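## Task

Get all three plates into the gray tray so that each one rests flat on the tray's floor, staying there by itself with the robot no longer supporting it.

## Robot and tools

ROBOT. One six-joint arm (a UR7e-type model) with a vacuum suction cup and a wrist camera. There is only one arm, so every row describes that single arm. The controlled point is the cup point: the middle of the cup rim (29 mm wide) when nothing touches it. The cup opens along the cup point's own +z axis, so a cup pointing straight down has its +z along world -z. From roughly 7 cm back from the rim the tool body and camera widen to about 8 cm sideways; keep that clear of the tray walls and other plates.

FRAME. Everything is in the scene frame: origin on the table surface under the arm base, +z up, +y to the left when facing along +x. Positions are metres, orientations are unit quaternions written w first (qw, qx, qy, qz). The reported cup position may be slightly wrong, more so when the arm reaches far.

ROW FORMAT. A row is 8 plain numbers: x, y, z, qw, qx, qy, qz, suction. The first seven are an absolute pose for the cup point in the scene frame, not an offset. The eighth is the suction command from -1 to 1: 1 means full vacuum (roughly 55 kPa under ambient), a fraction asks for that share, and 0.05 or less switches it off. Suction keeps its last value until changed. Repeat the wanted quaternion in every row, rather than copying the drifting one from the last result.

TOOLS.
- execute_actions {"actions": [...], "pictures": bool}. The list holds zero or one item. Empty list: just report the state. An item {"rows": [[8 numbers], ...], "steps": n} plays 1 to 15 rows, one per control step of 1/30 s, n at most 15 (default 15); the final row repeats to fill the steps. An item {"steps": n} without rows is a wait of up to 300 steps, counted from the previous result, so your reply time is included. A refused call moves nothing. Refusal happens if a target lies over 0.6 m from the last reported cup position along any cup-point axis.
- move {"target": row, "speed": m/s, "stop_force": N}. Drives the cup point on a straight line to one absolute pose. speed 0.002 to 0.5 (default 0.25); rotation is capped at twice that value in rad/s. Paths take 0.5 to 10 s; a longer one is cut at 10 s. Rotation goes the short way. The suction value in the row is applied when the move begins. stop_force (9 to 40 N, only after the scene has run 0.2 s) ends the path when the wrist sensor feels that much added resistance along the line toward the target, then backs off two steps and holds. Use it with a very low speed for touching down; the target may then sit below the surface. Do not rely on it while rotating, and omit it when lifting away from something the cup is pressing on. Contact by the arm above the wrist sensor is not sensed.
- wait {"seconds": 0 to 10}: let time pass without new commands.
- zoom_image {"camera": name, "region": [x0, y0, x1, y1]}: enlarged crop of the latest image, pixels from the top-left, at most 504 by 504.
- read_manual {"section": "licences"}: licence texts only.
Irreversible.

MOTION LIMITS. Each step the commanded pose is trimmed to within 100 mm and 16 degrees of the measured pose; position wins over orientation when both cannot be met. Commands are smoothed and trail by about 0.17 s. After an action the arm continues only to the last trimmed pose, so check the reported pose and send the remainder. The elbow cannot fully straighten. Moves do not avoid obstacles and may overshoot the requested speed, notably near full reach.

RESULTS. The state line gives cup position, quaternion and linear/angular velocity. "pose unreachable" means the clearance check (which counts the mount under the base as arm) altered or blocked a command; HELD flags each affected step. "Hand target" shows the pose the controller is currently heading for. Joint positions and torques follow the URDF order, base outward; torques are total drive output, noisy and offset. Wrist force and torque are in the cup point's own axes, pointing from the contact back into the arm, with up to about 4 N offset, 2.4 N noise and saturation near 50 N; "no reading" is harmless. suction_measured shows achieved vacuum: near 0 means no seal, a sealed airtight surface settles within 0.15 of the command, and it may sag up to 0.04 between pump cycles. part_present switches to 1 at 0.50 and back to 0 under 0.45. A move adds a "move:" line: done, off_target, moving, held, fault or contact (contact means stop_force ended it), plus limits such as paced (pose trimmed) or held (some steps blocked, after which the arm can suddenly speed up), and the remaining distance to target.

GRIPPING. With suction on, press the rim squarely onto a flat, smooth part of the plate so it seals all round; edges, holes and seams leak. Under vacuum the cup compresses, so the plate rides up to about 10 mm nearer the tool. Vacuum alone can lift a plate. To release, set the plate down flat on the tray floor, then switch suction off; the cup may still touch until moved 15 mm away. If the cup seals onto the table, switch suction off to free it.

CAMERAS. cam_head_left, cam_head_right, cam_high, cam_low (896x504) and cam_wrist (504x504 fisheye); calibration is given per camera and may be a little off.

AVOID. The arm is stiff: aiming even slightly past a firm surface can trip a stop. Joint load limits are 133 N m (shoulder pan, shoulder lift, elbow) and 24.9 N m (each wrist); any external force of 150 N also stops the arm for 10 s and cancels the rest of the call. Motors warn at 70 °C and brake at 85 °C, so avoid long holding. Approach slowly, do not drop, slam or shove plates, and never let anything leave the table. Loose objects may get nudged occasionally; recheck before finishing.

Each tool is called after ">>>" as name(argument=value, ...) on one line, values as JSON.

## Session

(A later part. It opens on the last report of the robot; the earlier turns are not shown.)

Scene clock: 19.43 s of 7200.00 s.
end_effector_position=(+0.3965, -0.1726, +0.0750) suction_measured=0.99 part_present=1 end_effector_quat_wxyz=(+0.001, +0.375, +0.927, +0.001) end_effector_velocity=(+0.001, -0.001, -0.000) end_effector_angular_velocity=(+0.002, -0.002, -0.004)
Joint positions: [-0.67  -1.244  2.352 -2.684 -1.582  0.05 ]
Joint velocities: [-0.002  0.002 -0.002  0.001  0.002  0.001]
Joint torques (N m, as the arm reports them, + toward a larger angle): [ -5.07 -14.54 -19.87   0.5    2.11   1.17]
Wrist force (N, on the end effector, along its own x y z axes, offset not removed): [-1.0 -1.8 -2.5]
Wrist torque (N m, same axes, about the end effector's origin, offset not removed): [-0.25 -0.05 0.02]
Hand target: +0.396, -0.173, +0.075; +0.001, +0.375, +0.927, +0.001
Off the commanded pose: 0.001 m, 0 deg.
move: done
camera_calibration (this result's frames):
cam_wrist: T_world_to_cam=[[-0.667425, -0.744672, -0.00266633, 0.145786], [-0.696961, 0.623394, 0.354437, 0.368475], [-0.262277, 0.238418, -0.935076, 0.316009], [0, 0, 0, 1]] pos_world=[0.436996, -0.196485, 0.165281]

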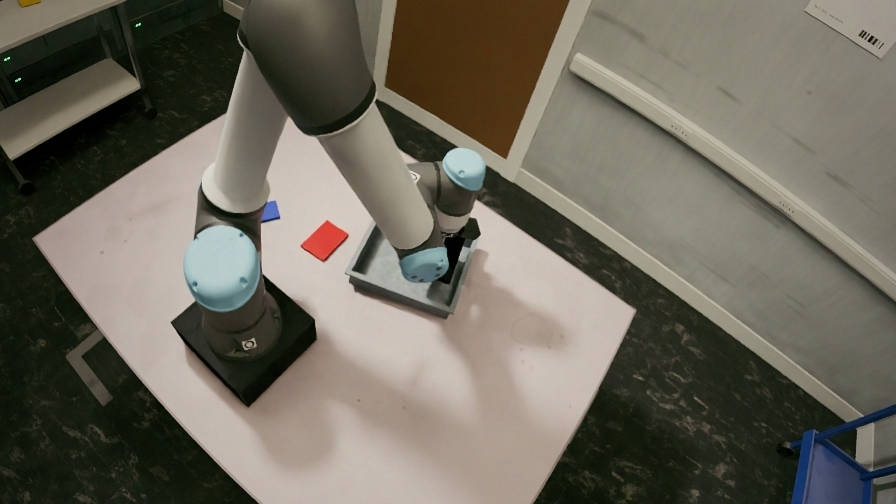

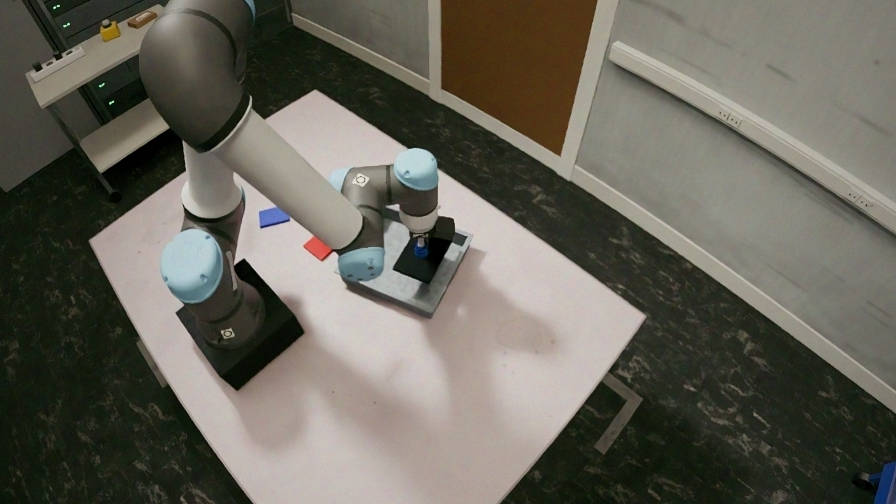

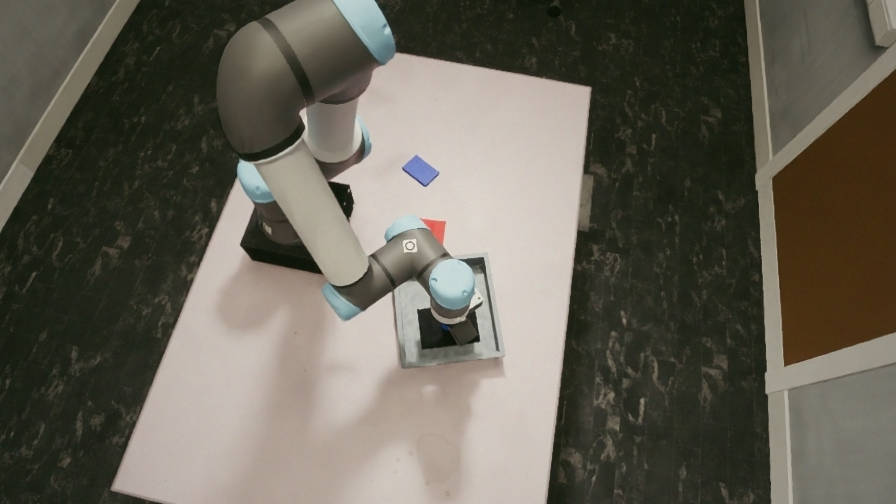

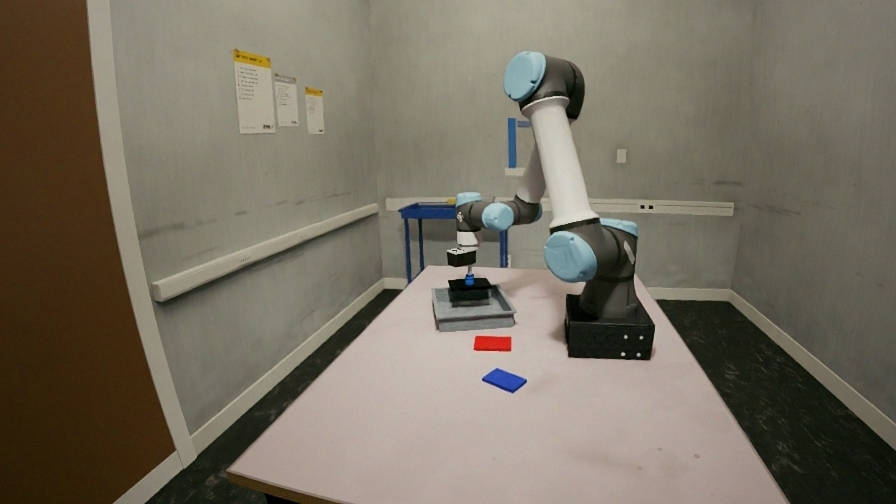

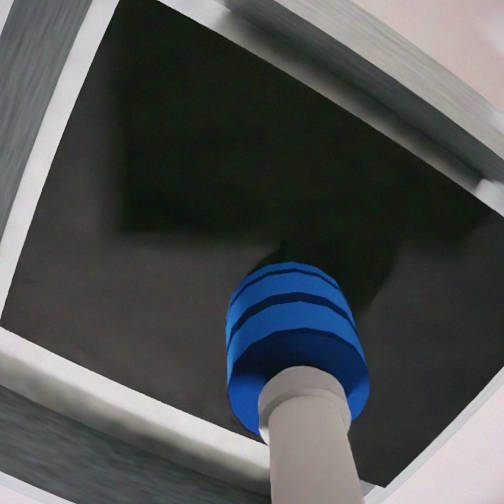

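Aligned, with floor visible beyond the edge. Going down.

>>> move(target=[0.397, -0.176, 0.008, 0, 0.375, 0.927, 0, 1], speed=0.12)

>>> move(target=[0.397, -0.176, 0.001, 0, 0.375, 0.927, 0, 1], speed=0.004, stop_force=9)

Scene clock: 21.23 s of 7200.00 s.
end_effector_position=(+0.3970, -0.1760, +0.0082) suction_measured=0.96 part_present=1 end_effector_quat_wxyz=(-0.000, +0.375, +0.927, +0.000) end_effector_velocity=(-0.000, +0.000, -0.002) end_effector_angular_velocity=(+0.001, +0.001, -0.000)
Joint positions: [-0.677 -1.033  2.357 -2.899 -1.584  0.044]
Joint velocities: [-0.     0.006 -0.    -0.004  0.    -0.   ]
Joint torques (N m, as the arm reports them, + toward a larger angle): [ -5.98 -20.62 -16.96  -4.99  -2.11  -2.  ]
Wrist force (N, on the end effector, along its own x y z axes, offset not removed): [-0.6 0.8 -0.5]
Wrist torque (N m, same axes, about the end effector's origin, offset not removed): [-0.02 -0.13 0.17]
Hand target: +0.397, -0.176, +0.008; +0.000, +0.375, +0.927, +0.000
Off the commanded pose: 0.000 m, 0 deg.
move: done
camera_calibration (this result's frames):
cam_wrist: T_world_to_cam=[[-0.667668, -0.744459, -0.000925462, 0.143553], [-0.696198, 0.623944, 0.354967, 0.394384], [-0.263681, 0.237644, -0.934878, 0.254854], [0, 0, 0, 1]] pos_world=[0.437615, -0.199769, 0.0983974]

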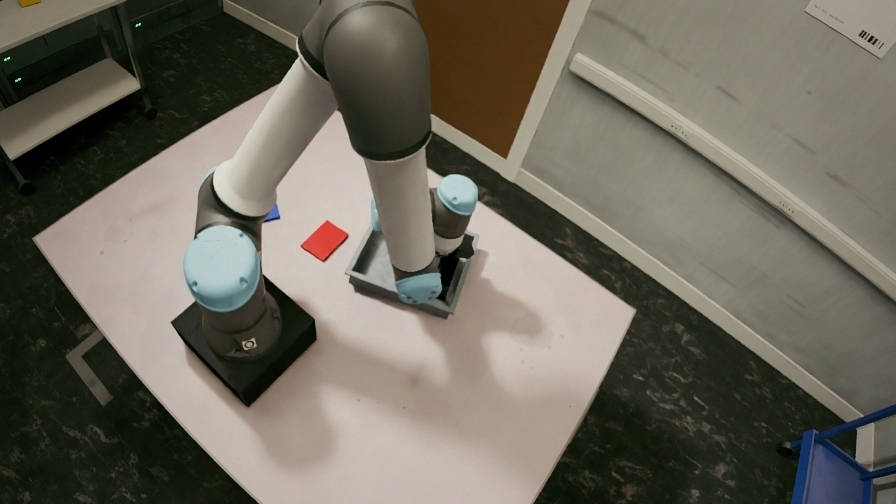

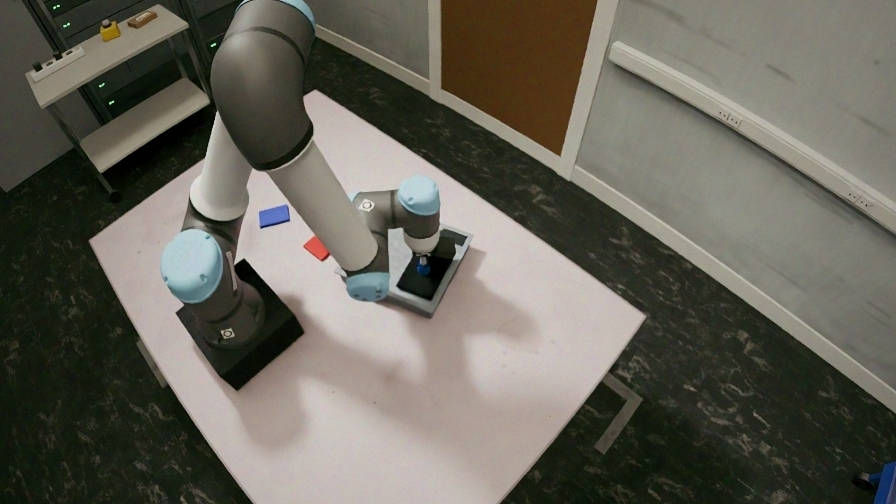

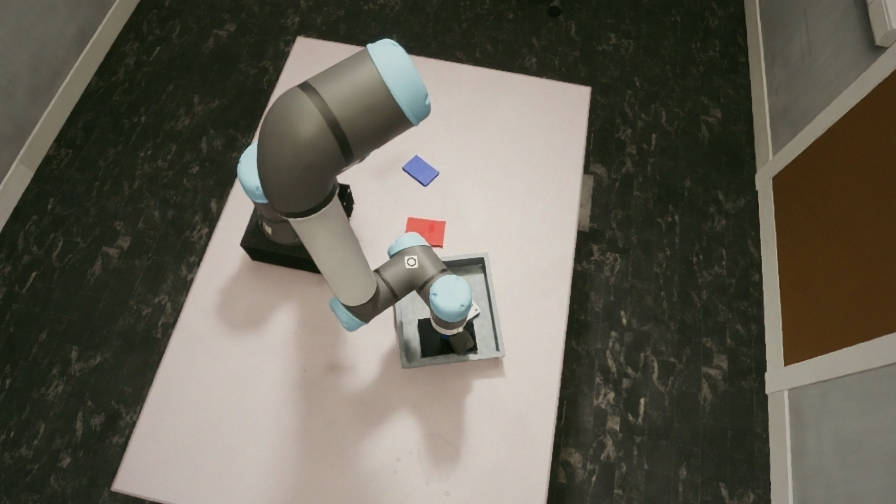

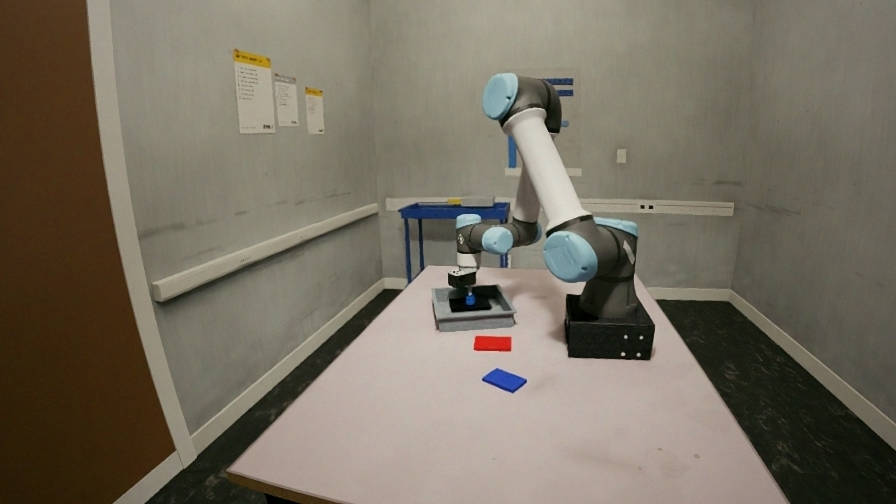

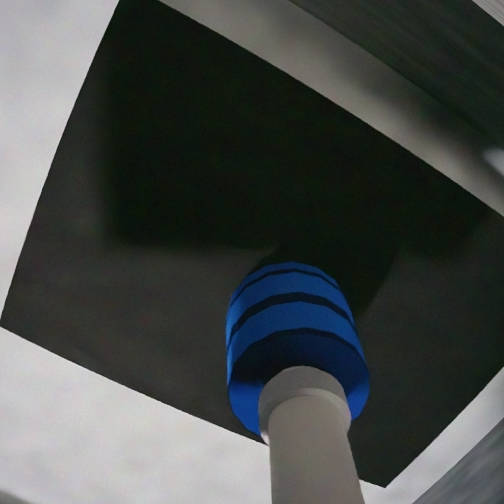

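Scene clock: 23.07 s of 7200.00 s.
end_effector_position=(+0.3970, -0.1760, +0.0023) suction_measured=0.98 part_present=1 end_effector_quat_wxyz=(+0.000, +0.375, +0.927, -0.000) end_effector_velocity=(+0.000, +0.000, +0.001) end_effector_angular_velocity=(+0.002, +0.000, +0.000)
Joint positions: [-0.677 -1.014  2.356 -2.917 -1.584  0.044]
Joint velocities: [ 0.    -0.003 -0.001  0.006  0.001 -0.   ]
Joint torques (N m, as the arm reports them, + toward a larger angle): [ -4.95 -34.66 -12.24   1.08  -1.52  -1.62]
Wrist force (N, on the end effector, along its own x y z axes, offset not removed): [6.1 -2.1 -17.9]
Wrist torque (N m, same axes, about the end effector's origin, offset not removed): [-0.08 -0.45 0.13]
Hand target: +0.397, -0.176, +0.002; -0.000, +0.375, +0.927, +0.000
Off the commanded pose: 0.001 m, 0 deg.
move: contact
camera_calibration (this result's frames):
cam_wrist: T_world_to_cam=[[-0.667661, -0.744465, -0.000901825, 0.143538], [-0.696219, 0.623963, 0.354893, 0.396572], [-0.263643, 0.237576, -0.934906, 0.249324], [0, 0, 0, 1]] pos_world=[0.437669, -0.199821, 0.0924835]

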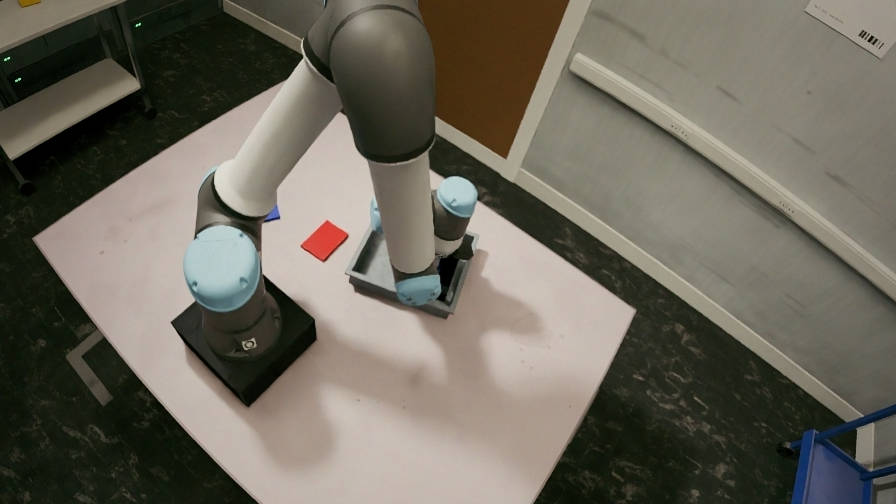

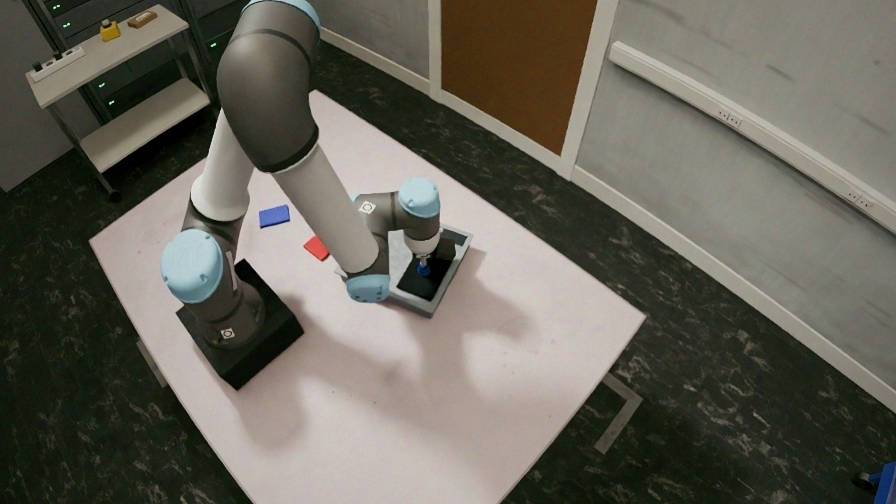

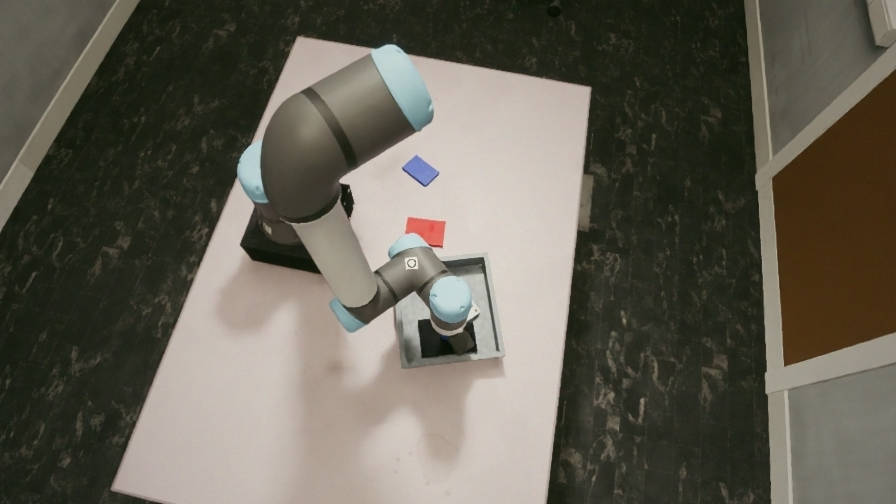

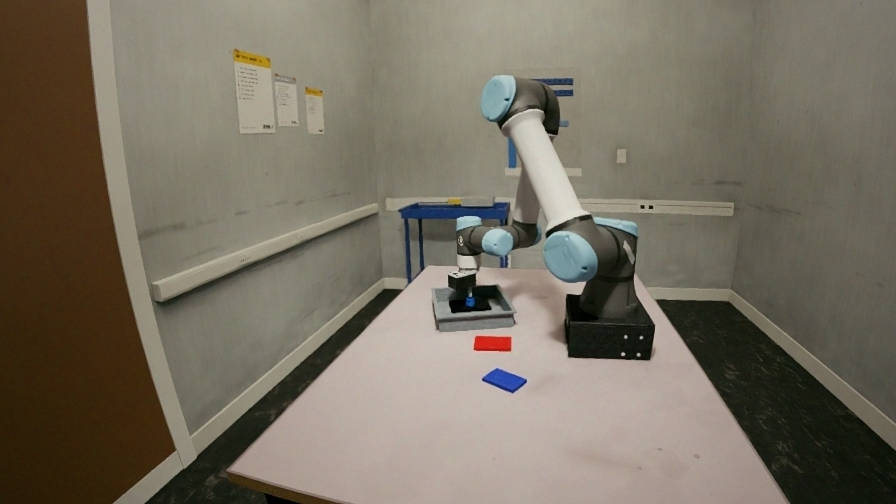

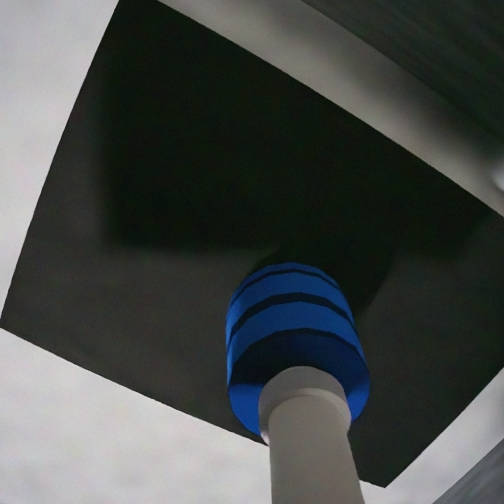

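Plan notes: red pick (0.292,0.065) q(0,.259,.966,0) → place (0.330,-0.089) q(0,.148,.989,0); blue pick (0.244,0.236) q(0,-.131,.991,0) → place (0.4186,-0.060) q(0,.233,.972,0); pick z .008, place contact z≈.003.

>>> move(target=[0.397, -0.176, 0.07, 0, 0.375, 0.927, 0, 0], speed=0.2)

>>> move(target=[0.292, 0.065, 0.07, 0, 0.259, 0.966, 0, 0], speed=0.35)

>>> move(target=[0.292, 0.065, 0.007, 0, 0.259, 0.966, 0, 1], speed=0.06, stop_force=12)

>>> execute_actions(actions=[{"steps": 10}], pictures=false)

Scene clock: 25.23 s of 7200.00 s.
end_effector_position=(+0.3970, -0.1760, +0.0698) suction_measured=0.00 part_present=0 end_effector_quat_wxyz=(+0.000, +0.375, +0.927, -0.000) end_effector_velocity=(-0.001, +0.000, +0.001) end_effector_angular_velocity=(+0.002, +0.002, -0.000)
Joint positions: [-0.674 -1.225  2.348 -2.698 -1.584  0.046]
Joint velocities: [-0.001 -0.005  0.001  0.007 -0.    -0.   ]
Joint torques (N m, as the arm reports them, + toward a larger angle): [ -5.53 -35.02 -20.11   0.66   2.22  -0.35]
Wrist force (N, on the end effector, along its own x y z axes, offset not removed): [1.4 -2.8 -2.8]
Wrist torque (N m, same axes, about the end effector's origin, offset not removed): [-0.36 -0.47 -0.02]
Hand target: +0.397, -0.176, +0.070; -0.000, +0.375, +0.927, -0.000
Off the commanded pose: 0.000 m, 0 deg.
move: done
camera_calibration (this result's frames):
cam_wrist: T_world_to_cam=[[-0.667685, -0.744443, -0.000910631, 0.14365], [-0.696201, 0.623983, 0.354894, 0.372572], [-0.26363, 0.237591, -0.934906, 0.3125], [0, 0, 0, 1]] pos_world=[0.437683, -0.199787, 0.160066]

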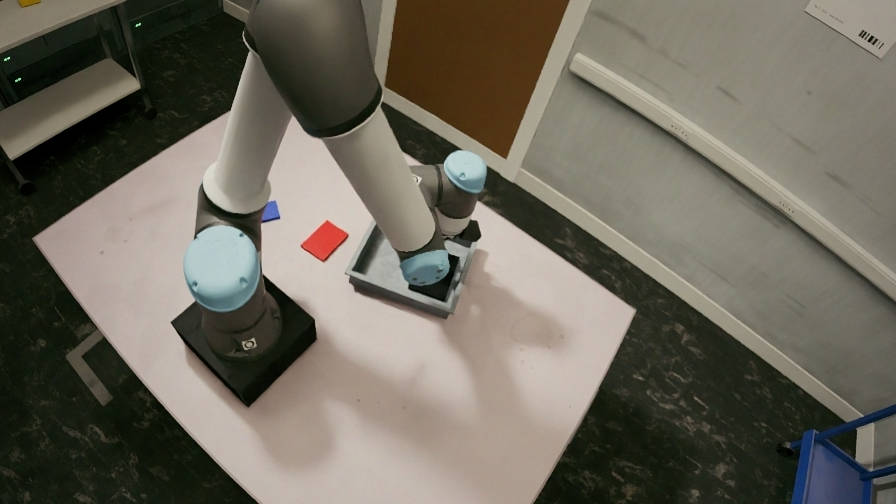

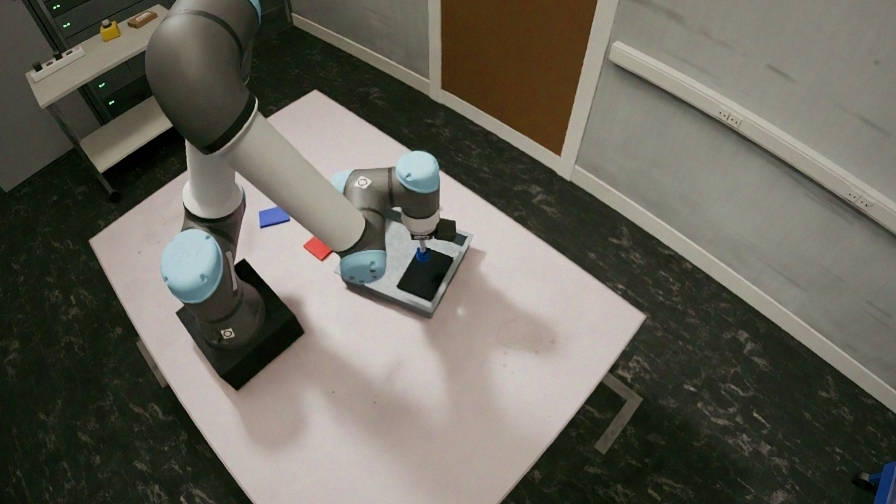

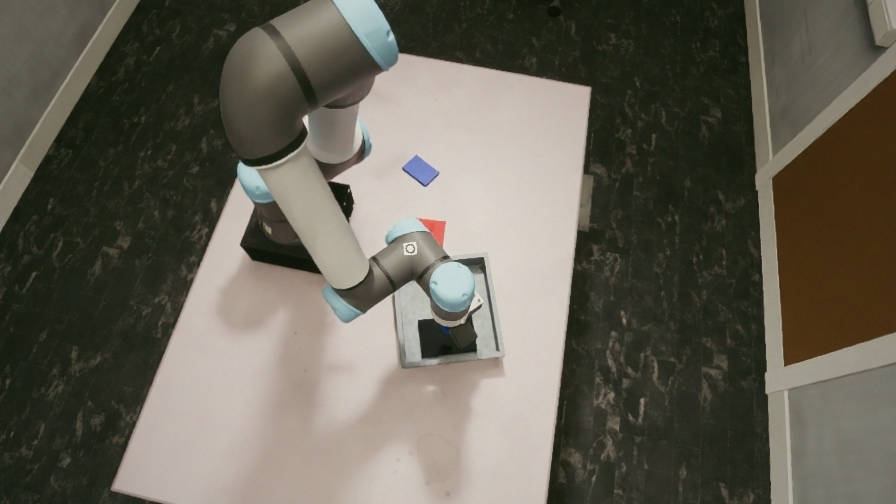

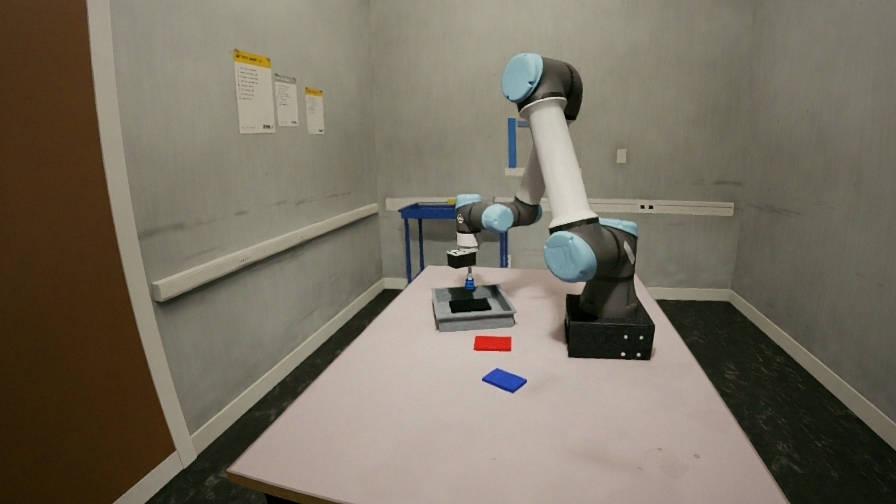

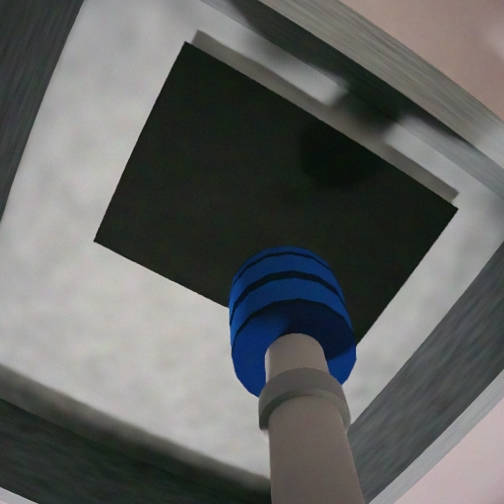

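Scene clock: 26.63 s of 7200.00 s.
end_effector_position=(+0.2916, +0.0647, +0.0700) suction_measured=0.00 part_present=0 end_effector_quat_wxyz=(-0.000, +0.259, +0.966, -0.000) end_effector_velocity=(+0.001, +0.001, +0.001) end_effector_angular_velocity=(-0.003, -0.001, +0.001)
Joint positions: [-0.185 -1.432  2.716 -2.85  -1.585  0.291]
Joint velocities: [ 0.006 -0.002 -0.002  0.002 -0.003  0.005]
Joint torques (N m, as the arm reports them, + toward a larger angle): [  8.81 -22.9  -16.09   0.41  -1.74   1.34]
Wrist force (N, on the end effector, along its own x y z axes, offset not removed): [1.5 0.0 -3.0]
Wrist torque (N m, same axes, about the end effector's origin, offset not removed): [0.04 -0.40 0.26]
Hand target: +0.292, +0.065, +0.070; -0.000, +0.259, +0.966, -0.000
Off the commanded pose: 0.000 m, 0 deg.
move: done
camera_calibration (this result's frames):
cam_wrist: T_world_to_cam=[[-0.467289, -0.884105, -0.0000999562, 0.202999], [-0.826319, 0.436707, 0.355645, 0.198962], [-0.314384, 0.166272, -0.934621, 0.247072], [0, 0, 0, 1]] pos_world=[0.336941, 0.0515028, 0.160179]

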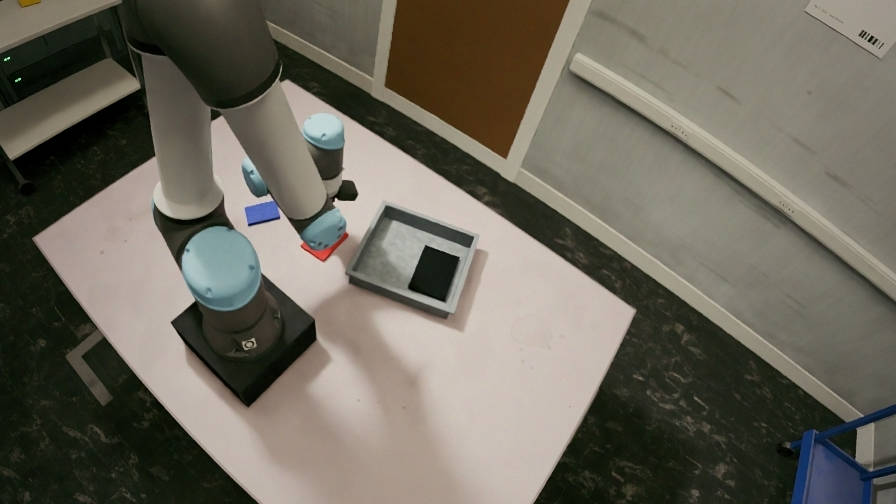

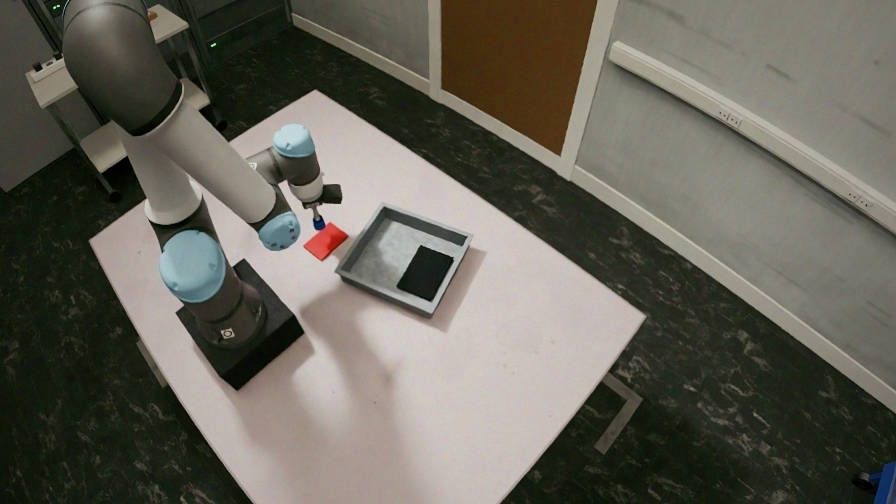

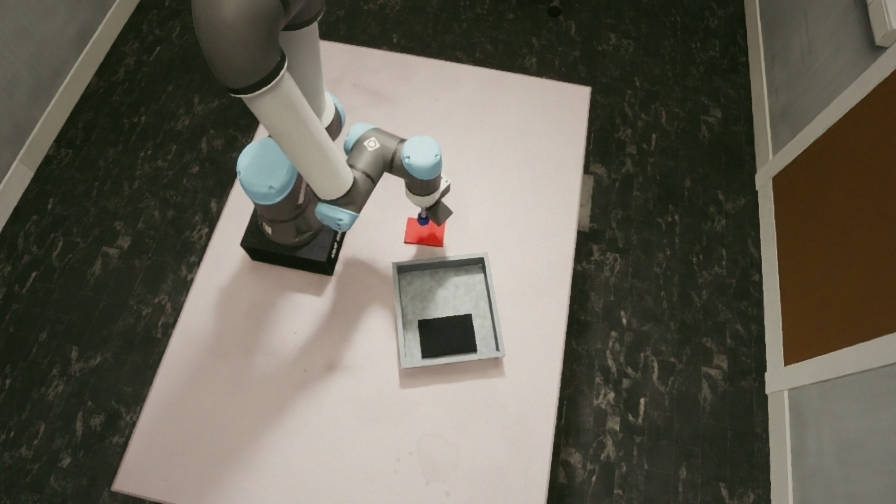

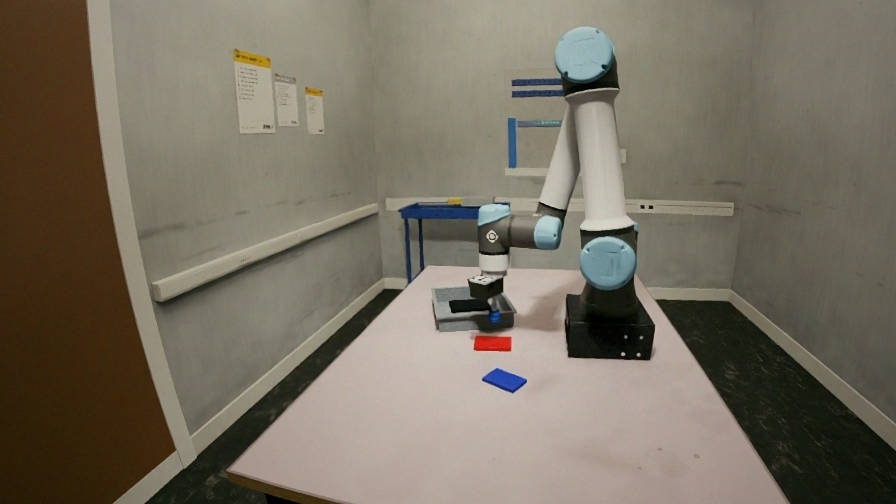

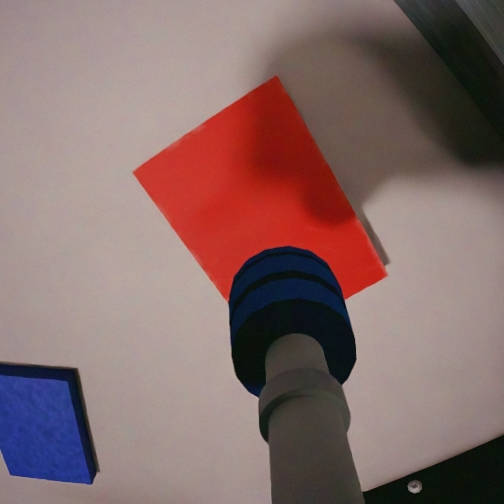

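Scene clock: 28.10 s of 7200.00 s.
end_effector_position=(+0.2920, +0.0650, +0.0072) suction_measured=0.40 part_present=0 end_effector_quat_wxyz=(-0.000, +0.259, +0.966, -0.000) end_effector_velocity=(-0.000, -0.000, -0.002) end_effector_angular_velocity=(-0.001, -0.000, +0.000)
Joint positions: [-0.187 -1.069  2.729 -3.228 -1.584  0.288]
Joint velocities: [ 0.     0.011  0.001 -0.011 -0.001 -0.   ]
Joint torques (N m, as the arm reports them, + toward a larger angle): [ -5.45 -11.61  -9.47  -5.11   2.25  -2.04]
Wrist force (N, on the end effector, along its own x y z axes, offset not removed): [1.3 2.0 -3.8]
Wrist torque (N m, same axes, about the end effector's origin, offset not removed): [0.27 -0.36 0.01]
Hand target: +0.292, +0.065, +0.007; -0.000, +0.259, +0.966, +0.000
Off the commanded pose: 0.000 m, 0 deg.
move: done
camera_calibration (this result's frames):
cam_wrist: T_world_to_cam=[[-0.467241, -0.88413, -0.000852252, 0.203399], [-0.826659, 0.436527, 0.355076, 0.221561], [-0.313561, 0.166611, -0.934837, 0.188149], [0, 0, 0, 1]] pos_world=[0.337188, 0.0517666, 0.0973908]

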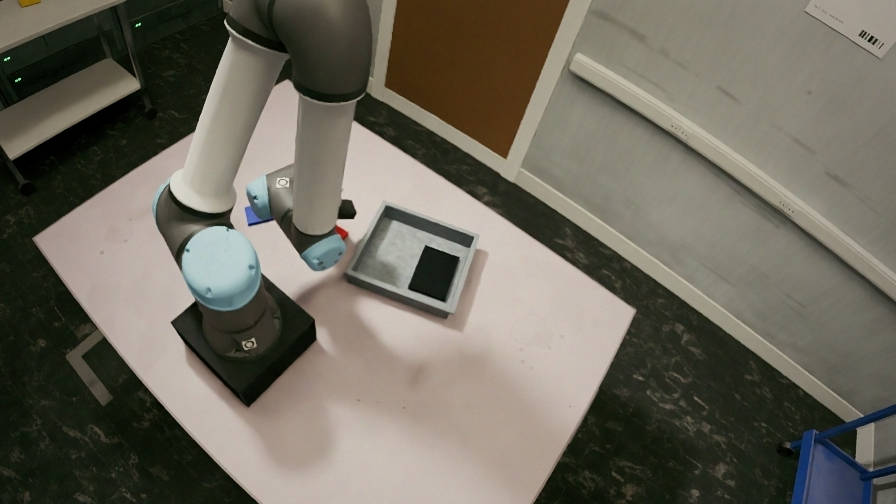

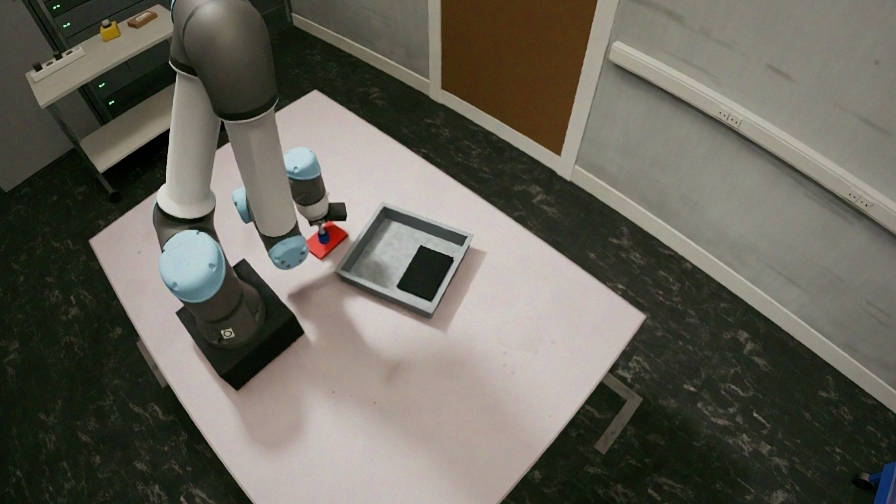

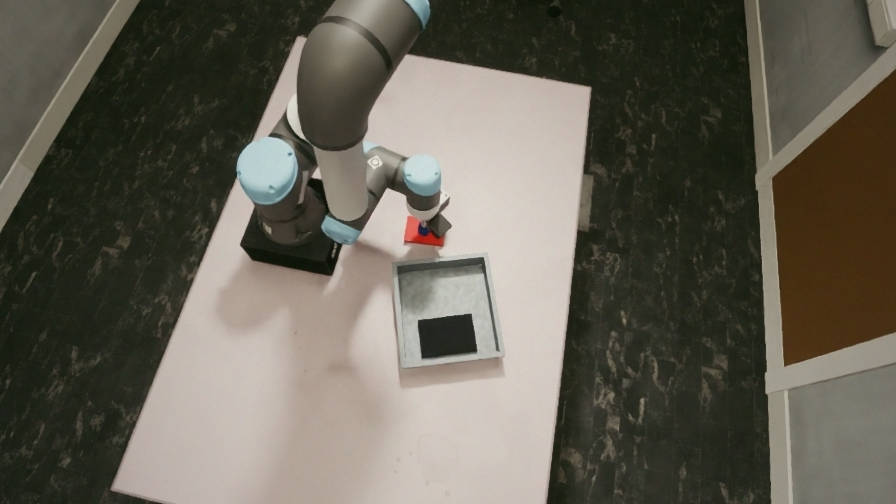

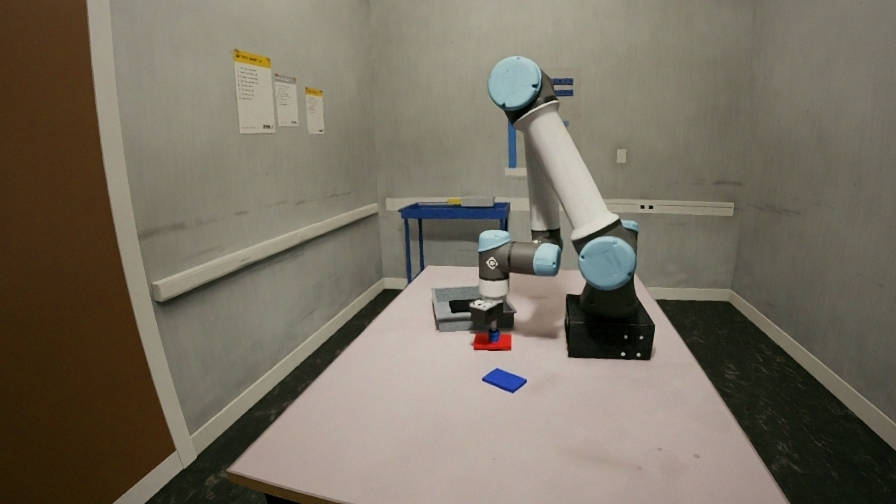

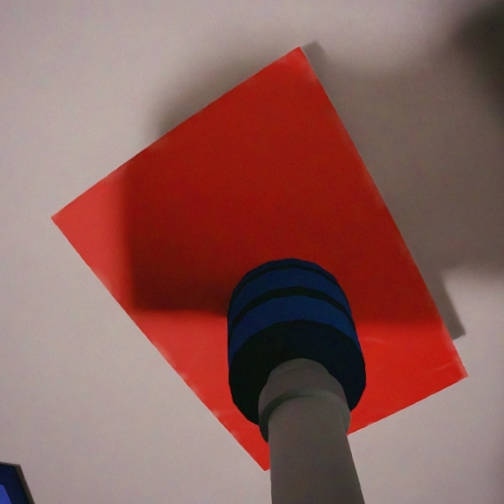

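Scene clock: 28.43 s of 7200.00 s.
end_effector_position=(+0.2920, +0.0650, +0.0070) suction_measured=0.85 part_present=1 end_effector_quat_wxyz=(-0.000, +0.259, +0.966, +0.000) end_effector_velocity=(+0.000, -0.000, +0.000) end_effector_angular_velocity=(-0.000, -0.001, -0.000)
Joint positions: [-0.187 -1.068  2.729 -3.229 -1.584  0.288]
Joint velocities: [ 0.     0.    -0.    -0.001 -0.     0.   ]
Joint torques (N m, as the arm reports them, + toward a larger angle): [ -4.81 -10.5   -9.18  -4.94   2.25  -1.87]
Wrist force (N, on the end effector, along its own x y z axes, offset not removed): [1.6 -0.5 -2.6]
Wrist torque (N m, same axes, about the end effector's origin, offset not removed): [0.03 -0.56 0.01]
Hand target: +0.292, +0.065, +0.007; -0.000, +0.259, +0.966, +0.000
Off the commanded pose: 0.000 m, 0 deg.
Steps of this call (steps 1 to 10: nothing new was sent). Readings (end_effector_position | what the end effector reports):
1: (+0.2920, +0.0650, +0.0071) | suction_measured=0.44 part_present=0
2: (+0.2920, +0.0650, +0.0071) | suction_measured=0.48 part_present=0
4: (+0.2920, +0.0650, +0.0071) | suction_measured=0.60 part_present=1
8: (+0.2920, +0.0650, +0.0070) | suction_measured=0.79 part_present=1
10: the state above


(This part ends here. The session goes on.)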